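# Put one yellow sponge in each of three bench totes

## Task

Make sure each of the three totes sitting on the bench holds exactly one yellow sponge, with no sponge sticking out past a tote's rim. Every yellow sponge not in a tote must rest on top of the low shelf, where the spares start. The totes and the cartons beneath the bench must not be shifted or rotated. The robot must not tip over or finish leaning, or the task fails. Anything that stays in place only because the robot is holding it at the end does not count.

## Robot and tools

ROBOT. A Hello Robot Stretch 3: a two-wheeled base (0.33 m long, 0.34 m wide), a lift sliding on a mast, one telescoping arm pointing out the robot's RIGHT side, and a wrist with yaw, pitch and roll plus a gripper. The arm cannot reach forward; to move the gripper forward or back, drive the base. The base turns in place about the point between the drive wheels, 0.05 m behind its front edge. Stowed (arm in, wrist folded) the wrist reaches 0.06 m past the right side and a spin sweeps a 0.28 m radius; an unfolded, level wrist reaches further out.

FRAMES. Base frame: origin on the floor between the drive wheels, x forward, y left, z up. hand_pose is reported in this frame at the point where closed fingertips meet; with all wrist joints at zero its x axis points up, y back along the arm toward the mast, z toward the rear. Fingertips are round pads 0.04 m wide. The odometry frame is the base frame at the scene's start; base_odometry counts wheel turns only, so slip shows up as travel. Heading runs -3.142 to 3.142, positive left.

execute_actions. Argument "actions": a list holding one action, or empty (empty just reports state and images). An action may contain "base", "joints", or both, plus optional "contact_limits"; all parts start at once. "base" holds exactly one command, an offset from where the base last reported itself: {"translate_m": d}, metres, -1 to 1, positive forward (no sideways motion); or {"rotate_rad": d}, radians, -3.2 to 3.2, positive counter-clockwise seen from above. "joints" is one object of absolute targets keyed by joint name: lift_m 0 to 1.1 (arm height); arm_m 0 to 0.52 (extension); wrist_yaw_rad -1.345 to 4.42 (0 along the arm, positive toward the front, 3.0 folded over the base); wrist_pitch_rad -1.57 to 0.451 (0 level, negative tips fingers down); wrist_roll_rad -2.911 to 2.911 (0 = fingers side by side, level); gripper_m -0.089 to 0.179 (larger is wider; real fingertip gap is about 0.007 less when nearly shut, 0.025 less when wide, zero below 0.007); head_pan_rad -3.953 to 1.73 (0 forward, positive left, -1.57 looks along the arm); head_tilt_rad -1.53 to 0.419 (negative down). Tolerances for done: lift and arm ±0.004, wrist yaw/roll ±0.02, pitch ±0.05, gripper ±0.004, head ±0.02. "contact_limits" accepts only arm_m: an effort percentage 1 to 100 at which the arm motion halts (negative side when retracting); it also caps holding force until the next action. Too low halts instantly; values above the maximum are clipped. "cameras": list of head_camera, nav_camera, wrist_camera or all; omitted/null/["all"] gives all, [] none. Unknown keys or out-of-range numbers reject the whole call with no motion. Anything not commanded may still be driving toward an older target. No action runs past 15 s. If a result reports a stop, any later motion, wait or finished_scene calls in that same reply are skipped.

wait: "seconds" 0 to 10; commands nothing, returns state and images. zoom_image: "camera" and "region" [x0, y0, x1, y1] in pixels from the top-left of that camera's latest full image, at most 504 by 504. finished_scene: "scene" (1 or 2) ends the current scene permanently after the last command has been held; its result says whether the task succeeded and gives the next task. After resuming from a summary, first send an empty execute_actions.

RESULTS. base_status and joint_status tell how each motion ended: done (for the base, wheels turned the commanded amount even if slipping), off_target (stopped short, may still push), contact_stop, time_out, torque_fault. After the last three the old target is dropped. The arm and lift contact-stop on firm resistance and then go slack until commanded again; a slack lift may sink under load or get pushed up when closing fingers on a surface. Base, wrist and head never contact-stop. A wrist servo pushed hard for several seconds shuts off for 10 s. on_its_own covers uncommanded parts; its "held at" is a target, not a position, and an effort outside rest range suggests pushing or load. motor_effort is percent of maximum, positive toward larger values, peak in brackets; readings carry fixed and random error. Positive wheel effort pushes forward. lidar_m: 12 ranges in metres from the base origin, 30-degree sectors starting straight ahead and going counter-clockwise (4th left, 7th behind, 10th right), plane 0.17 m above floor, 0.15 to 12 m, "-" nothing seen; misses clear objects, thin legs, and parts of sectors 5, 6, 9, 10 when the lift is low. wrist_depth_mm and head_depth_mm: 7×7 grids of median depth from the top left (45–1000 mm and 280–4000 mm; head grid is sideways). turned_by_wheels and turned_by_imu give turning since the last result; base_tilt in degrees, forward/right positive, with a fixed bias up to about 4°.

SPEED. Full base speed (0.30 m/s, 1.9 rad/s) only with lift_m under 0.30, arm_m under 0.03 and wrist_yaw_rad over 2.54; otherwise 0.10 m/s and 0.63 rad/s. Fewer seconds of robot motion is better.

GRIPPER. To grasp, command gripper_m below the object's width (lower grips harder); to let go, command at least 0.02 above where contact began. Neither the reading nor done proves a grasp. The stall guard weakens an over-hard squeeze; send a different value to regrip.

AVOID. Fold or unfold the wrist (yaw to 3.0) only with lift_m 0.32–0.95, pitch -0.4, roll near 0; once folded the lift may go down to 0.25. With yaw below -0.4 keep pitch at -0.5 or lower. Pushing against something rigid with the gripper above about 0.45 m can tip the robot before the contact stop; higher contact limits and repeated pushes make it worse. Don't drive while gripping or pressing on something fixed, and beware snagging furniture, especially reversing. If tilting, reverse the last move in small steps, pull the gripper free, and lower lift_m to about 0.2 if needed. Avoid drops, slams, hard pushes, and knocking or moving the totes and cartons; a loose object may occasionally be nudged by itself.

Each tool is called after "Request:" by a JSON object that holds its "api" and its "payload", one argument or row to a line.

## Session

Request:
{"api": "execute_actions", "payload": {
  "actions": []
}}

Scene clock: 0.00 s.
base_odometry: x=+0.000 y=+0.000 heading=+0.000 (m, m, rad; odometry frame)
turned_by_wheels: +0.000 (rad since the last result)
turned_by_imu: +0.000 (rad since the last result)
base_tilt: forward=-2.3 right=-0.9 (deg)
lidar_m: 2.33 2.00 2.23 1.18 1.17 1.35 2.17 2.06 2.04 1.07 1.07 1.17
head_depth_mm: 1822 2356 2406 2401 2432 2469 2183 / 1792 2628 2628 2643 2629 2638 2171 / 1789 2515 2529 2518 2547 2489 2190 / 1787 2391 2415 2374 2407 2376 2215 / 1780 2327 2316 2304 2305 2279 2210 / 1759 2255 2215 2216 2203 2206 2173 / 1754 2160 2117 2139 2122 2117 2096
base_status: not commanded
joint_positions: lift_m=+0.535 arm_m=-0.002 wrist_yaw_rad=+2.822 wrist_pitch_rad=-0.635 wrist_roll_rad=-0.003 gripper_m=+0.037 head_pan_rad=-0.003 head_tilt_rad=+0.012
joint_status: not commanded
motor_effort: left_wheel=+0 right_wheel=+0 lift_m=+26 arm_m=+1 wrist_yaw_rad=+0 wrist_pitch_rad=+4 wrist_roll_rad=+0 gripper_m=+0 head_pan_rad=+0 head_tilt_rad=+2 (%)
hand_pose: x=+0.0392 y=+0.0396 z=+0.5020 quat_wxyz=(+0.325, +0.697, +0.112, +0.629) (m; base frame)
wrist_depth_mm: - - - - - - - / - - - - - - - / - - - - - - - / - - 957 933 950 915 878 / 847 833 849 834 822 793 766 / 770 726 - 710 - 711 684 / 669 650 - 632 622 618 612
pictures: head_camera (sideways: a quarter turn clockwise sets it upright), nav_camera (sideways: a quarter turn counterclockwise sets it upright), wrist_camera
Images, in order (width x height): head_camera 896x504, nav_camera 672x504, wrist_camera 644x364.

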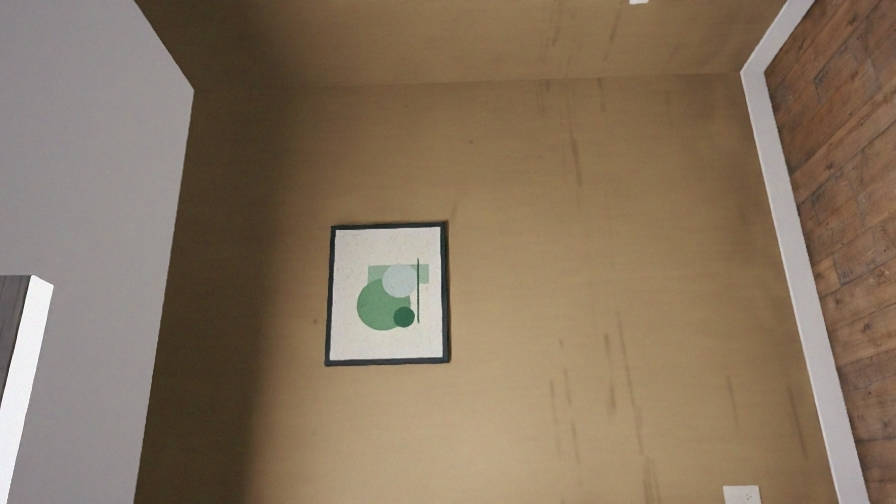

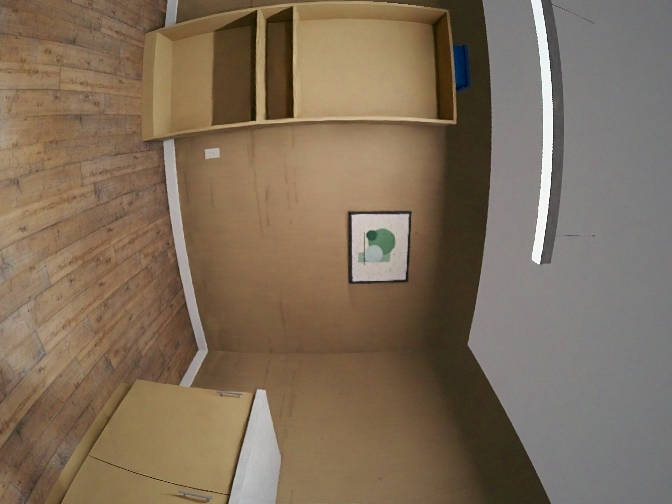

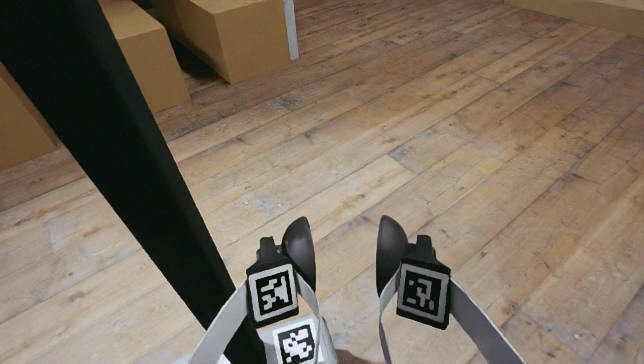

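Request:
{"api": "execute_actions", "payload": {
  "actions": [
    {"joints":{"head_pan_rad":1.7,"head_tilt_rad":-0.5}}
  ],
  "cameras": ["head_camera","nav_camera"]
}}

Request:
{"api": "execute_actions", "payload": {
  "actions": [
    {"joints":{"head_pan_rad":-2.5}}
  ],
  "cameras": ["head_camera","nav_camera"]
}}

Scene clock: 10.33 s.
base_odometry: x=+0.000 y=+0.000 heading=+0.000 (m, m, rad; odometry frame)
turned_by_wheels: +0.000 (rad since the last result)
turned_by_imu: +0.000 (rad since the last result)
base_tilt: forward=-2.4 right=-0.9 (deg)
lidar_m: 2.33 2.00 2.22 1.18 1.17 1.34 2.17 2.06 2.04 1.07 1.06 1.18
head_depth_mm: 1937 2108 2281 2508 1958 1538 1271 / 1904 2068 1539 2405 1634 1549 1276 / 1850 2004 1416 2280 1635 1538 1277 / 1803 1957 1436 2230 1841 1544 1279 / 1749 1910 1318 2191 1586 1513 1288 / 1716 1847 1254 2175 1793 1526 1321 / 1672 1788 1135 2144 - - -
base_status: not commanded
joint_positions: lift_m=+0.535 arm_m=-0.002 wrist_yaw_rad=+2.822 wrist_pitch_rad=-0.635 wrist_roll_rad=-0.003 gripper_m=+0.037 head_pan_rad=+1.693 head_tilt_rad=-0.493
joint_status: all done
motor_effort: left_wheel=+0(0) right_wheel=+0(0) lift_m=+26(26) arm_m=+1(1) wrist_yaw_rad=+0(0) wrist_pitch_rad=+4(4) wrist_roll_rad=+0(0) gripper_m=+2(2) head_pan_rad=+5(64) head_tilt_rad=-3(27) (%)
hand_pose: x=+0.0392 y=+0.0396 z=+0.5020 quat_wxyz=(+0.325, +0.697, +0.112, +0.629) (m; base frame)
wrist_depth_mm: - - - - - - - / - - - - - - - / - - - - - - - / - - 992 957 947 908 871 / 855 841 848 841 818 791 789 / 751 721 - 725 - 697 681 / 663 663 - 636 623 627 607
pictures: head_camera (sideways: a quarter turn clockwise sets it upright), nav_camera (sideways: a quarter turn counterclockwise sets it upright)
Images, in order (width x height): head_camera 896x504, nav_camera 672x504.

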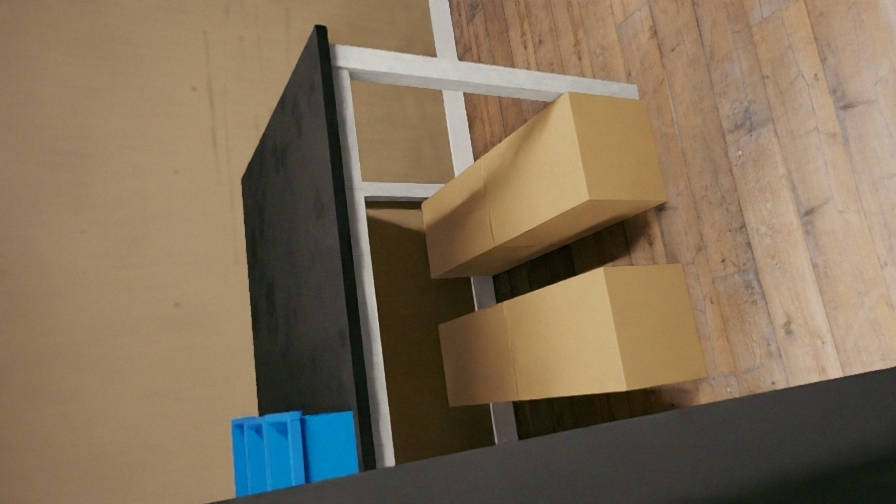

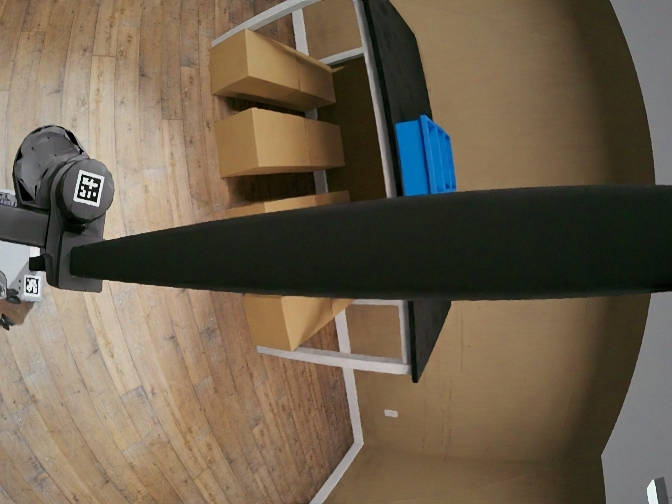

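Scene clock: 12.80 s.
base_odometry: x=+0.000 y=+0.000 heading=+0.000 (m, m, rad; odometry frame)
turned_by_wheels: +0.000 (rad since the last result)
turned_by_imu: +0.000 (rad since the last result)
base_tilt: forward=-2.4 right=-1.0 (deg)
lidar_m: 2.33 2.00 2.22 1.17 1.17 1.35 2.17 2.06 2.04 1.07 1.07 1.18
head_depth_mm: 1971 2116 2261 2279 1941 1538 1266 / 2025 2187 2345 2371 1968 1539 1281 / 2062 2230 2396 2372 1986 1552 1282 / 2131 2337 2496 2713 1990 1560 1283 / 2168 2391 2640 2754 1991 1557 1286 / 2246 2469 2712 2741 2008 1565 1290 / 2308 2493 2679 2624 1999 1571 1300
base_status: not commanded
joint_positions: lift_m=+0.535 arm_m=-0.002 wrist_yaw_rad=+2.822 wrist_pitch_rad=-0.635 wrist_roll_rad=-0.003 gripper_m=+0.037 head_pan_rad=-2.493 head_tilt_rad=-0.494
joint_status: all done
motor_effort: left_wheel=+1(0) right_wheel=+1(1) lift_m=+26(26) arm_m=+1(1) wrist_yaw_rad=+0(0) wrist_pitch_rad=+4(4) wrist_roll_rad=+0(0) gripper_m=+0(1) head_pan_rad=-5(61) head_tilt_rad=-3(3) (%)
hand_pose: x=+0.0392 y=+0.0396 z=+0.5020 quat_wxyz=(+0.325, +0.697, +0.112, +0.629) (m; base frame)
wrist_depth_mm: - - - - - - - / - - - - - - - / - - - - - - - / - - 972 967 943 906 883 / 854 817 837 838 812 782 774 / 745 736 - 709 - 692 676 / 659 662 - 636 629 616 613
pictures: head_camera (sideways: a quarter turn clockwise sets it upright), nav_camera (sideways: a quarter turn counterclockwise sets it upright)
Images, in order (width x height): head_camera 896x504, nav_camera 672x504.

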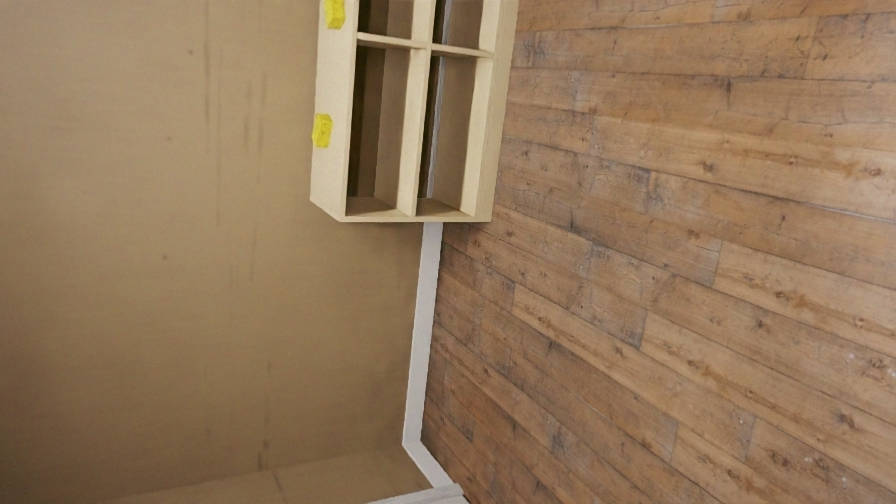

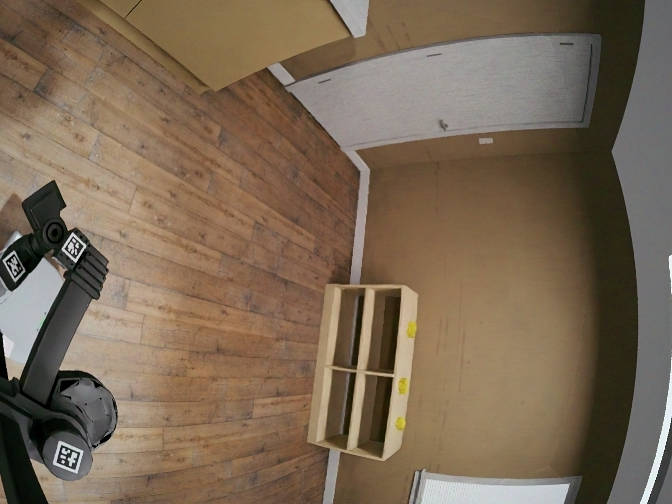

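Request:
{"api": "execute_actions", "payload": {
  "actions": [
    {"base":{"rotate_rad":2.0},"joints":{"head_pan_rad":0,"lift_m":0.28,"wrist_pitch_rad":-0.4,"wrist_yaw_rad":3.0}}
  ],
  "cameras": []
}}

Request:
{"api": "execute_actions", "payload": {
  "actions": [
    {"base":{"translate_m":0.72}}
  ],
  "cameras": ["head_camera","nav_camera"]
}}

Request:
{"api": "execute_actions", "payload": {
  "actions": [
    {"base":{"rotate_rad":1.51},"joints":{"head_pan_rad":-1.57,"head_tilt_rad":-0.7}}
  ],
  "cameras": ["head_camera","nav_camera"]
}}

Scene clock: 24.77 s.
base_odometry: x=+0.000 y=+0.000 heading=+2.000 (m, m, rad; odometry frame)
turned_by_wheels: +2.000 (rad since the last result)
turned_by_imu: +2.005 (rad since the last result)
base_tilt: forward=-2.3 right=-1.0 (deg)
lidar_m: 1.17 1.24 2.17 2.06 2.21 1.09 1.06 1.13 2.36 2.00 2.23 1.19
head_depth_mm: 1706 1860 1266 2107 1603 1498 1279 / 1710 1885 1275 2197 1808 1542 1276 / 1719 1880 1283 2141 1564 1513 1278 / 1729 1839 1164 2223 1908 1553 1286 / 1735 1869 1171 2177 1645 1533 1285 / 1764 1905 1323 2243 1579 1544 1292 / 1759 1911 1338 2206 1733 1567 1294
base_status: done
joint_positions: lift_m=+0.280 arm_m=-0.002 wrist_yaw_rad=+2.998 wrist_pitch_rad=-0.421 wrist_roll_rad=-0.003 gripper_m=+0.037 head_pan_rad=-0.007 head_tilt_rad=-0.494
joint_status: all done
motor_effort: left_wheel=-1(7) right_wheel=+2(7) lift_m=+18(23) arm_m=+1(1) wrist_yaw_rad=+2(0) wrist_pitch_rad=+7(4) wrist_roll_rad=+1(0) gripper_m=+0(1) head_pan_rad=+5(62) head_tilt_rad=-3(3) (%)
hand_pose: x=+0.0107 y=+0.0792 z=+0.2925 quat_wxyz=(+0.197, +0.699, +0.098, +0.680) (m; base frame)
wrist_depth_mm: - - - - - - - / - - - - - - - / - - - - - 997 968 / 857 821 835 799 779 760 754 / 672 663 - 642 643 611 616 / 555 537 - 540 - 519 498 / 473 - - - 440 439 432
pictures: none
No camera images: the call's "cameras" was empty. Leave "cameras" out to get every camera's image.

Scene clock: 28.93 s.
base_odometry: x=-0.300 y=+0.655 heading=+2.000 (m, m, rad; odometry frame)
turned_by_wheels: +0.000 (rad since the last result)
turned_by_imu: -0.003 (rad since the last result)
base_tilt: forward=-2.3 right=-0.9 (deg)
lidar_m: 0.45 0.48 0.77 2.09 2.55 1.82 1.78 1.89 2.11 2.07 0.65 0.46
head_depth_mm: 1111 1209 1273 792 580 1447 1086 / 1112 1209 1275 801 580 1187 1010 / 1124 1218 1092 640 524 1195 1014 / 1125 1219 1025 664 527 1508 1285 / 1129 1230 1029 671 528 1228 1076 / 1130 1229 1296 666 532 1202 1021 / 1137 1242 1307 620 540 1418 1021
base_status: done
joint_positions: lift_m=+0.280 arm_m=-0.002 wrist_yaw_rad=+2.999 wrist_pitch_rad=-0.420 wrist_roll_rad=-0.003 gripper_m=+0.037 head_pan_rad=-0.007 head_tilt_rad=-0.495
joint_status: not commanded
motor_effort: left_wheel=-1(4) right_wheel=+1(7) lift_m=+18(18) arm_m=+0(1) wrist_yaw_rad=+1(1) wrist_pitch_rad=+7(7) wrist_roll_rad=+0(0) gripper_m=+2(1) head_pan_rad=+5(4) head_tilt_rad=-2(2) (%)
hand_pose: x=+0.0107 y=+0.0793 z=+0.2926 quat_wxyz=(+0.197, +0.699, +0.098, +0.681) (m; base frame)
wrist_depth_mm: - - - - - 914 852 / - - - - - 826 666 / - - - - - 818 555 / 862 830 831 784 787 755 558 / 661 662 - 644 647 609 563 / 547 540 - 539 - 510 501 / 469 - - - 440 442 435
pictures: head_camera (sideways: a quarter turn clockwise sets it upright), nav_camera (sideways: a quarter turn counterclockwise sets it upright)
Images, in order (width x height): head_camera 896x504, nav_camera 672x504.

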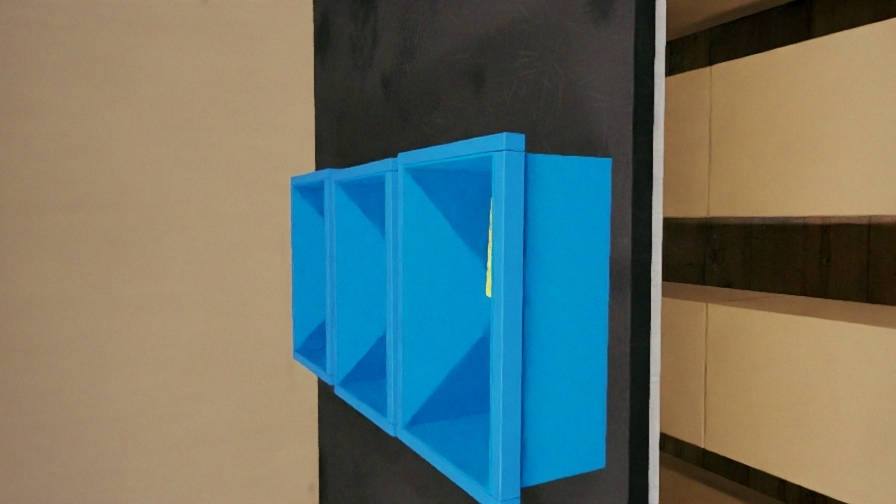

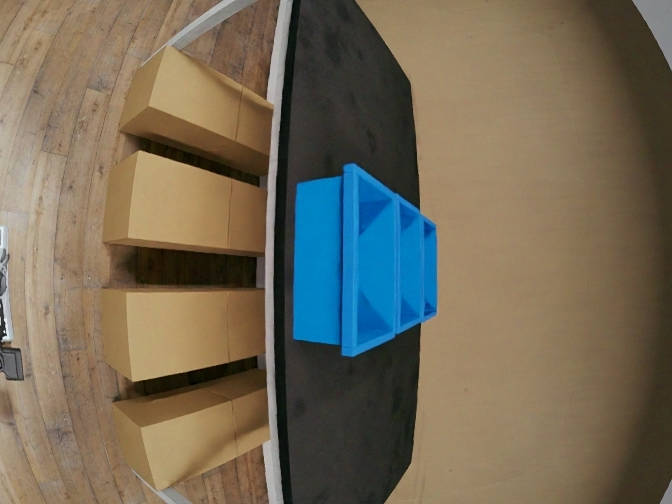

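Scene clock: 31.10 s.
base_odometry: x=-0.300 y=+0.655 heading=-2.773 (m, m, rad; odometry frame)
turned_by_wheels: +1.510 (rad since the last result)
turned_by_imu: +1.510 (rad since the last result)
base_tilt: forward=-2.2 right=-1.0 (deg)
lidar_m: 2.01 2.09 1.85 1.78 1.86 2.11 2.08 0.65 0.47 0.45 0.48 0.64
head_depth_mm: 1147 1125 765 601 1396 1308 1132 / 1143 1138 772 582 1308 1065 1056 / 1143 1077 615 557 1271 1066 1051 / 1144 815 635 547 1525 1287 1135 / 1142 814 633 550 1364 1227 1117 / 1138 827 634 547 1250 1071 1042 / 1134 1176 614 549 1326 1076 1032
base_status: done
joint_positions: lift_m=+0.280 arm_m=-0.002 wrist_yaw_rad=+2.999 wrist_pitch_rad=-0.420 wrist_roll_rad=-0.003 gripper_m=+0.037 head_pan_rad=-1.563 head_tilt_rad=-0.691
joint_status: all done
motor_effort: left_wheel=-1(5) right_wheel=+1(8) lift_m=+18(18) arm_m=+1(1) wrist_yaw_rad=+1(1) wrist_pitch_rad=+7(7) wrist_roll_rad=+0(0) gripper_m=+0(1) head_pan_rad=-5(60) head_tilt_rad=-4(18) (%)
hand_pose: x=+0.0107 y=+0.0793 z=+0.2926 quat_wxyz=(+0.197, +0.699, +0.098, +0.681) (m; base frame)
wrist_depth_mm: - - - - - - - / - - - - - - - / - - - - - - 974 / 879 823 824 800 790 761 758 / 672 663 - 637 640 611 599 / 553 546 - 549 - 506 500 / 473 - - - 445 441 433
pictures: head_camera (sideways: a quarter turn clockwise sets it upright), nav_camera (sideways: a quarter turn counterclockwise sets it upright)
Images, in order (width x height): head_camera 896x504, nav_camera 672x504.

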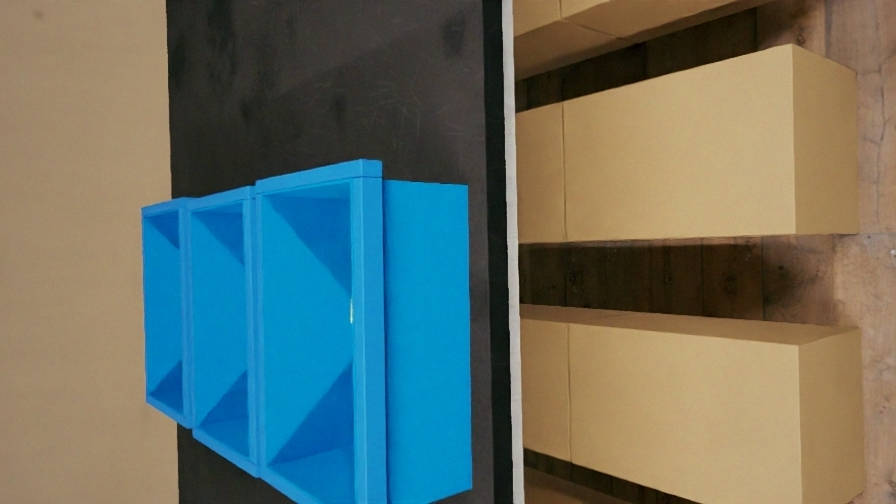

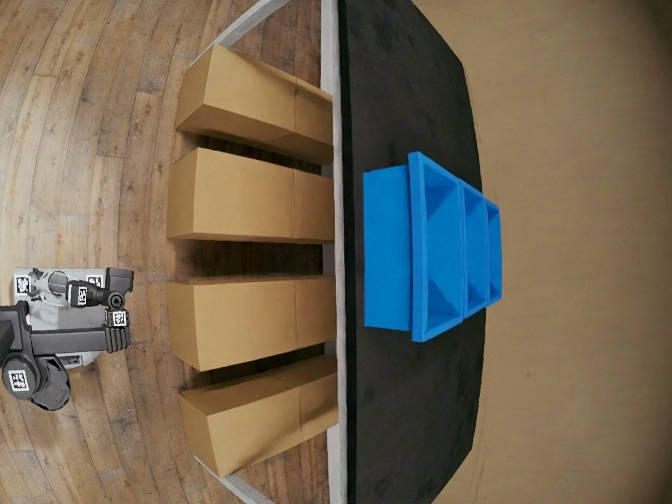

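Request:
{"api": "execute_actions", "payload": {
  "actions": [
    {"base":{"translate_m":0.08},"joints":{"lift_m":0.9}}
  ],
  "cameras": []
}}

Request:
{"api": "execute_actions", "payload": {
  "actions": [
    {"joints":{"lift_m":1.1,"wrist_yaw_rad":0,"gripper_m":0.17}}
  ],
  "cameras": ["wrist_camera"]
}}

Request:
{"api": "execute_actions", "payload": {
  "actions": [
    {"joints":{"arm_m":0.25,"head_tilt_rad":-0.5}}
  ]
}}

Request:
{"api": "execute_actions", "payload": {
  "actions": [
    {"joints":{"arm_m":0.52}}
  ]
}}

Scene clock: 44.90 s.
base_odometry: x=-0.374 y=+0.626 heading=-2.774 (m, m, rad; odometry frame)
turned_by_wheels: +0.000 (rad since the last result)
turned_by_imu: -0.001 (rad since the last result)
base_tilt: forward=-2.3 right=-0.9 (deg)
lidar_m: 1.93 2.02 2.47 1.78 1.85 2.53 2.15 0.71 0.47 0.46 0.47 0.71
head_depth_mm: 1144 1131 766 579 1572 - 1106 / 1145 1138 589 549 1315 - 1107 / 1135 815 632 546 1306 - - / 1141 810 634 548 1566 - - / 1139 811 633 548 1280 - 1094 / 1141 1172 579 552 1254 1079 1084 / 1141 1182 791 594 1441 1296 1103
base_status: done
joint_positions: lift_m=+0.900 arm_m=-0.002 wrist_yaw_rad=+2.999 wrist_pitch_rad=-0.420 wrist_roll_rad=-0.003 gripper_m=+0.037 head_pan_rad=-1.563 head_tilt_rad=-0.691
joint_status: all done
motor_effort: left_wheel=-1(5) right_wheel=+2(7) lift_m=+33(32) arm_m=+0(0) wrist_yaw_rad=+1(1) wrist_pitch_rad=+7(7) wrist_roll_rad=+0(0) gripper_m=+0(0) head_pan_rad=-5(5) head_tilt_rad=-4(4) (%)
hand_pose: x=+0.0106 y=+0.0793 z=+0.9119 quat_wxyz=(+0.196, +0.699, +0.098, +0.681) (m; base frame)
wrist_depth_mm: - - - - - - - / - - - - - - - / - - - - - - - / - - - - - - - / - - - - - - - / - - - - - - - / - - - - - - -
pictures: none
No camera images: the call's "cameras" was empty. Leave "cameras" out to get every camera's image.

Scene clock: 47.53 s.
base_odometry: x=-0.374 y=+0.626 heading=-2.774 (m, m, rad; odometry frame)
turned_by_wheels: +0.000 (rad since the last result)
turned_by_imu: +0.000 (rad since the last result)
base_tilt: forward=-2.3 right=-0.9 (deg)
lidar_m: 1.93 2.02 2.49 1.78 1.85 2.53 2.15 0.71 0.47 0.46 0.47 0.71
head_depth_mm: - - - - - 1067 1049 / - - - - - 1066 1052 / - - - - 1225 1121 1105 / 1106 794 634 548 1556 1353 1163 / 1138 811 633 550 1284 1071 1039 / 1141 1170 580 551 1253 1078 1036 / 1134 1174 788 594 1442 1306 1106
base_status: not commanded
joint_positions: lift_m=+1.099 arm_m=-0.002 wrist_yaw_rad=+0.002 wrist_pitch_rad=-0.419 wrist_roll_rad=-0.003 gripper_m=+0.170 head_pan_rad=-1.563 head_tilt_rad=-0.691
joint_status: all done
motor_effort: left_wheel=-2(1) right_wheel=+1(2) lift_m=+33(36) arm_m=+0(0) wrist_yaw_rad=-1(2) wrist_pitch_rad=+7(7) wrist_roll_rad=+0(1) gripper_m=+0(84) head_pan_rad=-5(5) head_tilt_rad=-3(3) (%)
hand_pose: x=-0.0210 y=-0.3668 z=+1.1112 quat_wxyz=(+0.693, +0.148, -0.690, -0.147) (m; base frame)
wrist_depth_mm: - - - - - - - / - - - 853 - - - / 896 848 672 644 625 766 743 / 638 641 457 475 450 583 562 / 507 505 372 426 392 448 462 / 419 - 342 331 326 392 - / 370 359 360 357 346 345 333
pictures: wrist_camera
Images, in order (width x height): wrist_camera 644x364.

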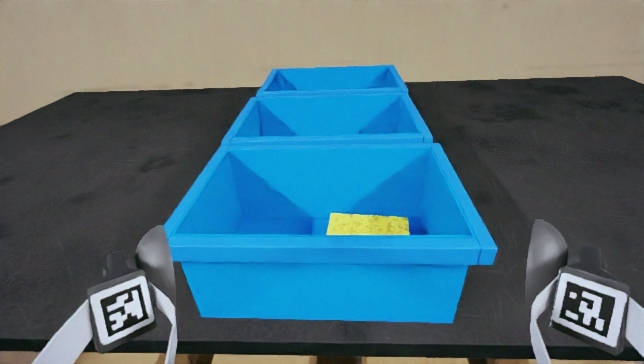

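Scene clock: 50.63 s.
base_odometry: x=-0.374 y=+0.626 heading=-2.774 (m, m, rad; odometry frame)
turned_by_wheels: +0.000 (rad since the last result)
turned_by_imu: +0.000 (rad since the last result)
base_tilt: forward=-2.3 right=-0.9 (deg)
lidar_m: 1.92 2.02 2.48 1.78 1.85 2.53 2.16 0.71 0.47 0.46 0.47 0.70
head_depth_mm: - 1220 1212 776 570 1452 1004 / - - 1132 604 540 1211 1007 / 1102 - 757 655 534 1249 1055 / 1117 1235 864 655 535 1499 1241 / 1129 1231 945 656 538 1191 1009 / 1127 1228 1266 623 541 1192 1014 / 1128 1229 1280 803 584 1417 1189
base_status: not commanded
joint_positions: lift_m=+1.099 arm_m=+0.250 wrist_yaw_rad=+0.001 wrist_pitch_rad=-0.419 wrist_roll_rad=-0.003 gripper_m=+0.170 head_pan_rad=-1.563 head_tilt_rad=-0.507
joint_status: all done
motor_effort: left_wheel=-1(1) right_wheel=+2(1) lift_m=+33(33) arm_m=+3(3) wrist_yaw_rad=+0(1) wrist_pitch_rad=+7(7) wrist_roll_rad=+1(0) gripper_m=+2(1) head_pan_rad=-4(5) head_tilt_rad=+3(18) (%)
hand_pose: x=-0.0214 y=-0.6189 z=+1.1112 quat_wxyz=(+0.693, +0.148, -0.690, -0.147) (m; base frame)
wrist_depth_mm: 839 847 815 806 802 813 798 / 955 927 892 880 859 877 855 / 890 875 742 621 623 741 742 / 647 629 425 428 416 578 564 / 511 498 446 463 439 453 463 / 421 - 260 257 254 252 - / 357 248 247 240 233 222 315
pictures: head_camera (sideways: a quarter turn clockwise sets it upright), nav_camera (sideways: a quarter turn counterclockwise sets it upright), wrist_camera
Images, in order (width x height): head_camera 896x504, nav_camera 672x504, wrist_camera 644x364.

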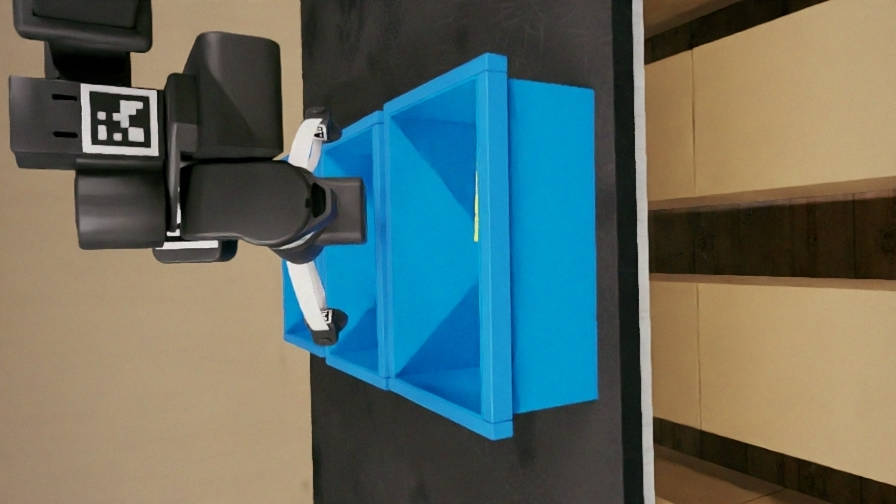

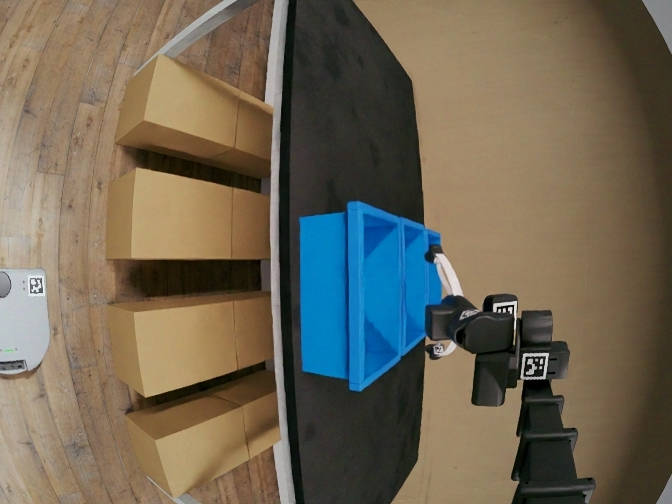

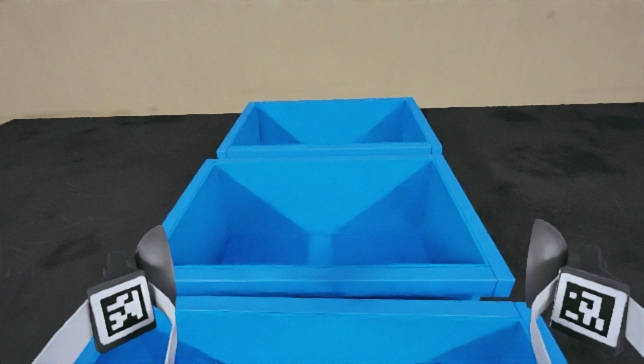

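Scene clock: 53.83 s.
base_odometry: x=-0.374 y=+0.626 heading=-2.774 (m, m, rad; odometry frame)
turned_by_wheels: +0.000 (rad since the last result)
turned_by_imu: +0.000 (rad since the last result)
base_tilt: forward=-2.3 right=-0.8 (deg)
lidar_m: 1.93 2.01 2.49 1.78 1.85 2.53 2.15 0.71 0.47 0.46 0.47 0.71
head_depth_mm: - 1247 1213 776 571 1467 1003 / 1101 1227 1226 602 540 1211 1002 / 1104 1257 868 653 534 1256 1059 / 1115 1231 866 655 536 1494 1240 / 1121 1231 865 656 536 1184 1014 / 1130 1228 1276 621 541 1191 1011 / 1125 1227 1277 802 585 1412 1197
base_status: not commanded
joint_positions: lift_m=+1.099 arm_m=+0.517 wrist_yaw_rad=+0.001 wrist_pitch_rad=-0.419 wrist_roll_rad=-0.003 gripper_m=+0.170 head_pan_rad=-1.563 head_tilt_rad=-0.507
joint_status: all done
joint sent to its limit — the command would take arm_m past its upper limit, so that joint was sent only as far as its limit.
motor_effort: left_wheel=-1(1) right_wheel=+1(1) lift_m=+33(33) arm_m=+4(3) wrist_yaw_rad=-1(0) wrist_pitch_rad=+7(7) wrist_roll_rad=+0(0) gripper_m=+0(0) head_pan_rad=-4(4) head_tilt_rad=+3(4) (%)
hand_pose: x=-0.0214 y=-0.8865 z=+1.1112 quat_wxyz=(+0.693, +0.148, -0.690, -0.147) (m; base frame)
wrist_depth_mm: 569 575 565 554 555 556 547 / 617 626 616 602 601 601 592 / 686 700 674 655 656 646 646 / 639 627 391 387 381 569 566 / 507 504 408 412 397 370 460 / 425 - 390 397 385 258 - / 355 224 222 218 216 212 317
pictures: head_camera (sideways: a quarter turn clockwise sets it upright), nav_camera (sideways: a quarter turn counterclockwise sets it upright), wrist_camera
Images, in order (width x height): head_camera 896x504, nav_camera 672x504, wrist_camera 644x364.

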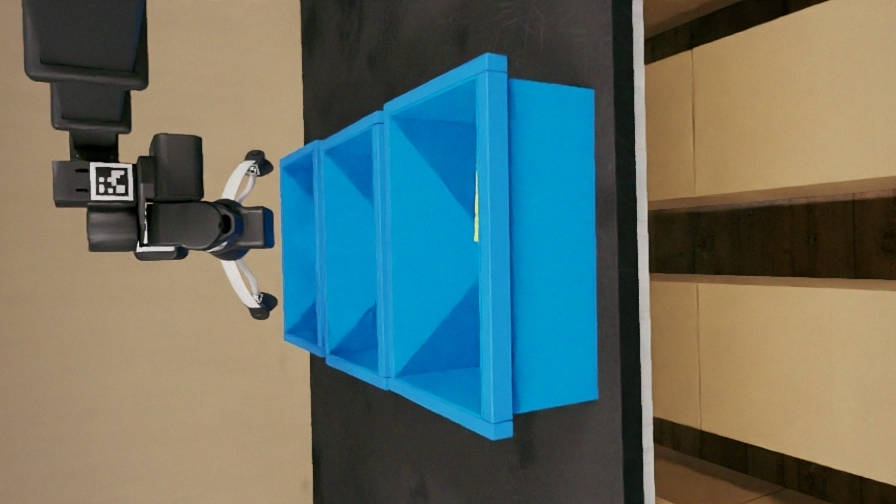

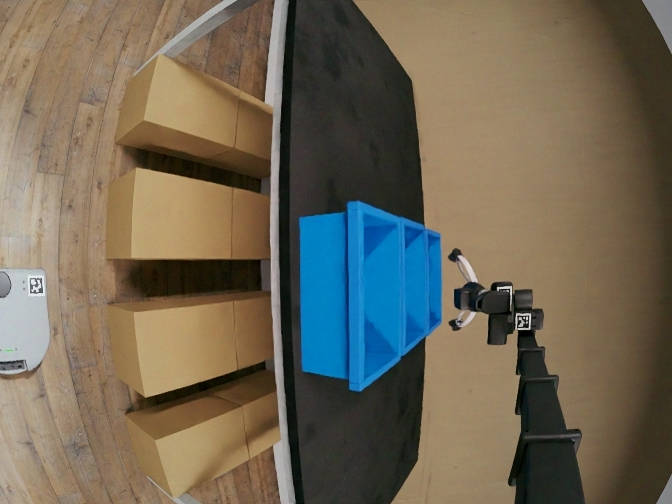

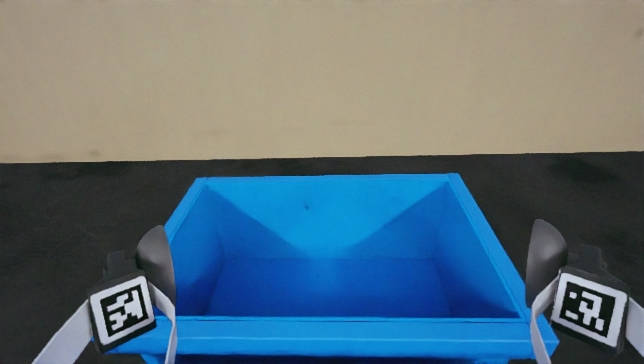

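Request:
{"api": "execute_actions", "payload": {
  "actions": [
    {"joints":{"arm_m":0.45,"wrist_pitch_rad":-0.55}}
  ],
  "cameras": []
}}

Request:
{"api": "execute_actions", "payload": {
  "actions": [
    {"joints":{"wrist_pitch_rad":-0.85}}
  ],
  "cameras": ["wrist_camera"]
}}

Request:
{"api": "execute_actions", "payload": {
  "actions": [
    {"joints":{"wrist_pitch_rad":-0.45}}
  ],
  "cameras": []
}}

Request:
{"api": "execute_actions", "payload": {
  "actions": [
    {"joints":{"arm_m":0.24}}
  ],
  "cameras": []
}}

Request:
{"api": "execute_actions", "payload": {
  "actions": [
    {"joints":{"wrist_pitch_rad":-0.85,"head_pan_rad":0.1,"head_tilt_rad":-0.3}}
  ]
}}

Scene clock: 68.90 s.
base_odometry: x=-0.374 y=+0.626 heading=-2.774 (m, m, rad; odometry frame)
turned_by_wheels: +0.000 (rad since the last result)
turned_by_imu: +0.000 (rad since the last result)
base_tilt: forward=-2.4 right=-1.0 (deg)
lidar_m: 1.92 2.02 2.48 1.78 1.86 2.53 2.15 0.71 0.47 0.46 0.47 0.71
head_depth_mm: - 1245 1208 777 571 1463 1001 / 1103 1227 1224 604 539 1208 1001 / 1103 - 855 654 533 1250 1052 / 1127 1229 862 655 536 1494 1246 / 1129 1223 865 656 537 1186 1010 / 1132 1223 1264 622 541 1191 1018 / 1121 1228 1273 802 585 1410 1193
base_status: not commanded
joint_positions: lift_m=+1.099 arm_m=+0.450 wrist_yaw_rad=+0.001 wrist_pitch_rad=-0.561 wrist_roll_rad=-0.003 gripper_m=+0.170 head_pan_rad=-1.563 head_tilt_rad=-0.507
joint_status: all done
motor_effort: left_wheel=-1(1) right_wheel=+2(2) lift_m=+33(33) arm_m=-2(3) wrist_yaw_rad=-1(0) wrist_pitch_rad=+4(5) wrist_roll_rad=+0(0) gripper_m=+0(0) head_pan_rad=-5(5) head_tilt_rad=+3(2) (%)
hand_pose: x=-0.0214 y=-0.7993 z=+1.0807 quat_wxyz=(+0.681, +0.197, -0.678, -0.196) (m; base frame)
wrist_depth_mm: 659 661 655 655 641 644 628 / 728 720 710 693 680 671 657 / 620 614 432 443 427 554 543 / 505 474 373 468 391 421 448 / 418 254 251 247 245 242 383 / 355 - 291 285 282 244 - / 301 283 304 300 295 236 176
pictures: none
No camera images: the call's "cameras" was empty. Leave "cameras" out to get every camera's image.

Scene clock: 69.87 s.
base_odometry: x=-0.374 y=+0.626 heading=-2.774 (m, m, rad; odometry frame)
turned_by_wheels: +0.000 (rad since the last result)
turned_by_imu: +0.000 (rad since the last result)
base_tilt: forward=-2.1 right=-0.9 (deg)
lidar_m: 1.92 2.01 2.48 1.78 1.84 2.53 2.15 0.71 0.47 0.46 0.47 0.71
head_depth_mm: - 1238 1211 775 570 1451 1000 / 1100 1231 1226 604 540 1217 1007 / 1099 - 855 653 534 1251 1058 / 1122 1214 857 655 535 1491 1236 / 1125 1228 866 655 538 1187 1012 / 1129 1233 1263 622 541 1190 1011 / 1125 1232 1275 801 584 1415 1188
base_status: not commanded
joint_positions: lift_m=+1.099 arm_m=+0.450 wrist_yaw_rad=+0.001 wrist_pitch_rad=-0.856 wrist_roll_rad=-0.003 gripper_m=+0.170 head_pan_rad=-1.563 head_tilt_rad=-0.507
joint_status: all done
motor_effort: left_wheel=-2(1) right_wheel=+2(1) lift_m=+33(33) arm_m=-2(2) wrist_yaw_rad=-1(0) wrist_pitch_rad=+2(5) wrist_roll_rad=+0(0) gripper_m=+0(0) head_pan_rad=-5(5) head_tilt_rad=+3(3) (%)
hand_pose: x=-0.0215 y=-0.7449 z=+1.0281 quat_wxyz=(+0.644, +0.294, -0.642, -0.293) (m; base frame)
wrist_depth_mm: 501 317 408 411 394 299 435 / 434 249 244 226 223 236 386 / 378 243 253 249 250 220 348 / 203 260 316 311 306 222 305 / 190 244 298 293 288 241 168 / 185 - 271 268 267 243 - / - 251 250 249 244 226 152
pictures: wrist_camera
Images, in order (width x height): wrist_camera 644x364.

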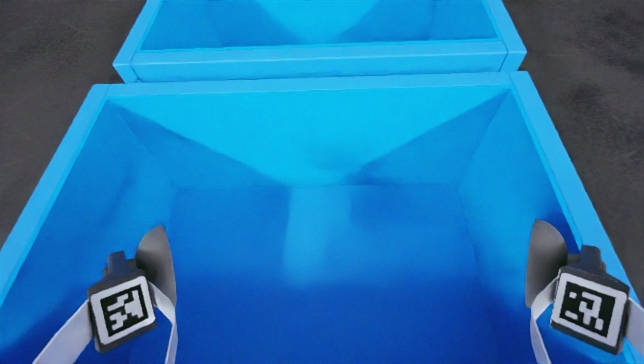

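Scene clock: 70.90 s.
base_odometry: x=-0.374 y=+0.626 heading=-2.774 (m, m, rad; odometry frame)
turned_by_wheels: +0.000 (rad since the last result)
turned_by_imu: +0.000 (rad since the last result)
base_tilt: forward=-2.3 right=-1.0 (deg)
lidar_m: 1.92 2.02 2.49 1.78 1.85 2.53 2.15 0.71 0.47 0.46 0.47 0.71
head_depth_mm: - 1249 1210 775 571 1457 1004 / 1105 1234 1228 603 540 1207 999 / 1100 - 858 656 533 1245 1057 / 1128 1222 863 655 536 1483 1246 / 1125 1224 867 654 538 1185 1009 / 1129 1230 1268 623 540 1195 1018 / 1130 1227 1278 804 586 1402 1193
base_status: not commanded
joint_positions: lift_m=+1.099 arm_m=+0.450 wrist_yaw_rad=+0.001 wrist_pitch_rad=-0.471 wrist_roll_rad=-0.003 gripper_m=+0.170 head_pan_rad=-1.563 head_tilt_rad=-0.507
joint_status: all done
motor_effort: left_wheel=-2(1) right_wheel=+2(2) lift_m=+33(33) arm_m=-2(2) wrist_yaw_rad=-1(0) wrist_pitch_rad=+7(7) wrist_roll_rad=+1(0) gripper_m=+1(1) head_pan_rad=-5(5) head_tilt_rad=+3(2) (%)
hand_pose: x=-0.0214 y=-0.8127 z=+1.0999 quat_wxyz=(+0.689, +0.166, -0.686, -0.165) (m; base frame)
wrist_depth_mm: 650 640 642 645 630 626 615 / 710 710 708 684 698 673 677 / 769 743 722 437 433 671 654 / 589 569 455 468 455 523 517 / 471 447 285 301 294 313 426 / 393 - 251 247 243 239 - / 343 275 295 288 287 236 298
pictures: none
No camera images: the call's "cameras" was empty. Leave "cameras" out to get every camera's image.

Scene clock: 73.70 s.
base_odometry: x=-0.374 y=+0.626 heading=-2.774 (m, m, rad; odometry frame)
turned_by_wheels: +0.000 (rad since the last result)
turned_by_imu: +0.000 (rad since the last result)
base_tilt: forward=-2.3 right=-0.9 (deg)
lidar_m: 1.93 2.02 2.48 1.78 1.85 2.53 2.16 0.71 0.47 0.46 0.47 0.71
head_depth_mm: - 1219 1163 775 570 1462 1003 / - - 1094 603 540 1214 1001 / 1105 - - 654 534 1253 1049 / 1115 1231 865 655 535 1500 1238 / 1129 1226 993 654 537 1188 1011 / 1128 1233 1275 624 541 1189 1015 / 1123 1228 1282 806 585 1407 1193
base_status: not commanded
joint_positions: lift_m=+1.099 arm_m=+0.240 wrist_yaw_rad=+0.001 wrist_pitch_rad=-0.470 wrist_roll_rad=-0.003 gripper_m=+0.170 head_pan_rad=-1.563 head_tilt_rad=-0.507
joint_status: all done
motor_effort: left_wheel=-1(1) right_wheel=+1(2) lift_m=+33(33) arm_m=-2(2) wrist_yaw_rad=-1(0) wrist_pitch_rad=+7(7) wrist_roll_rad=+1(0) gripper_m=+1(2) head_pan_rad=-5(5) head_tilt_rad=+3(3) (%)
hand_pose: x=-0.0214 y=-0.6028 z=+1.1001 quat_wxyz=(+0.689, +0.165, -0.686, -0.164) (m; base frame)
wrist_depth_mm: 861 847 836 837 826 813 809 / 959 910 936 618 903 883 878 / 755 749 469 451 444 683 668 / 587 575 442 449 432 527 523 / 472 448 379 441 270 299 430 / 391 - 252 245 241 234 - / 341 269 287 281 271 242 301
pictures: none
No camera images: the call's "cameras" was empty. Leave "cameras" out to get every camera's image.

Scene clock: 75.07 s.
base_odometry: x=-0.374 y=+0.626 heading=-2.774 (m, m, rad; odometry frame)
turned_by_wheels: +0.000 (rad since the last result)
turned_by_imu: +0.000 (rad since the last result)
base_tilt: forward=-2.3 right=-0.9 (deg)
lidar_m: 1.93 2.02 2.48 1.78 1.85 2.53 2.15 0.71 0.47 0.46 0.47 0.71
head_depth_mm: 1939 2052 2165 2321 2422 1856 1454 / 1936 2054 2191 2356 2424 1851 1454 / 1983 2097 2215 2305 2335 1873 1466 / 1998 2107 2250 2348 2192 1874 1483 / 1989 2112 2227 2364 2320 1894 1480 / 1995 2142 2281 2360 2230 1903 1480 / 2042 2155 2303 2414 2370 1904 1490
base_status: not commanded
joint_positions: lift_m=+1.099 arm_m=+0.240 wrist_yaw_rad=+0.001 wrist_pitch_rad=-0.856 wrist_roll_rad=-0.003 gripper_m=+0.170 head_pan_rad=+0.093 head_tilt_rad=-0.310
joint_status: all done
motor_effort: left_wheel=-1(1) right_wheel=+1(1) lift_m=+33(33) arm_m=-2(2) wrist_yaw_rad=+0(0) wrist_pitch_rad=+2(5) wrist_roll_rad=+0(0) gripper_m=+1(1) head_pan_rad=+5(60) head_tilt_rad=+4(22) (%)
hand_pose: x=-0.0215 y=-0.5349 z=+1.0281 quat_wxyz=(+0.644, +0.294, -0.642, -0.293) (m; base frame)
wrist_depth_mm: 499 330 396 412 392 288 439 / 438 244 240 235 232 232 386 / 387 240 246 244 239 220 345 / 202 257 309 306 299 230 304 / 193 240 301 252 243 250 172 / 182 - 272 250 223 247 - / - 250 252 248 245 226 154
pictures: head_camera (sideways: a quarter turn clockwise sets it upright), nav_camera (sideways: a quarter turn counterclockwise sets it upright), wrist_camera
Images, in order (width x height): head_camera 896x504, nav_camera 672x504, wrist_camera 644x364.

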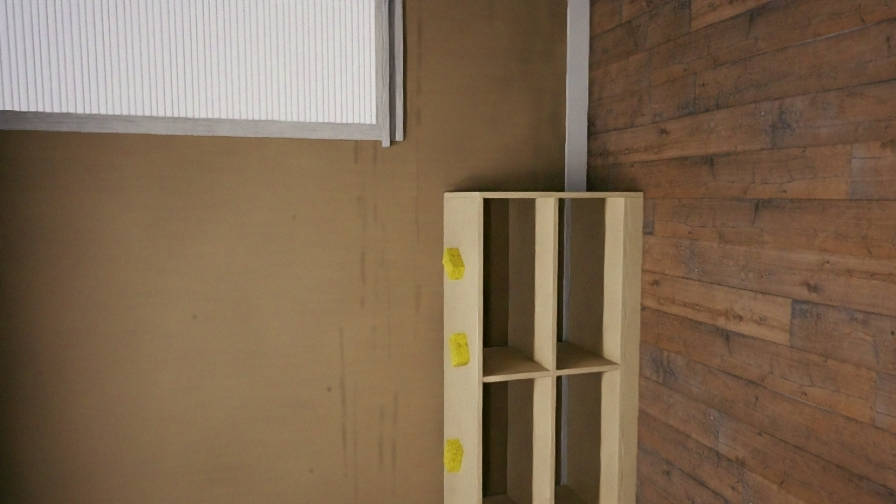

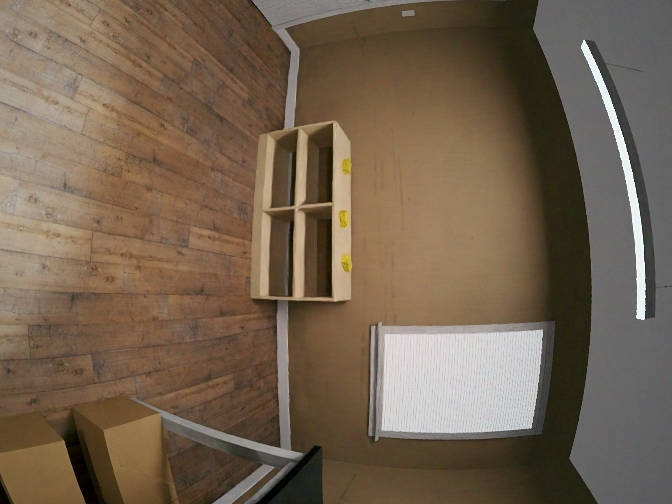

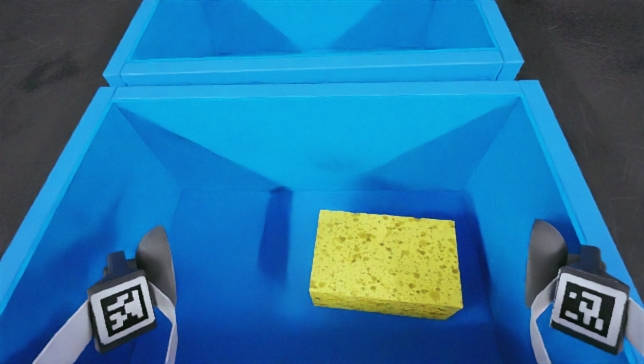

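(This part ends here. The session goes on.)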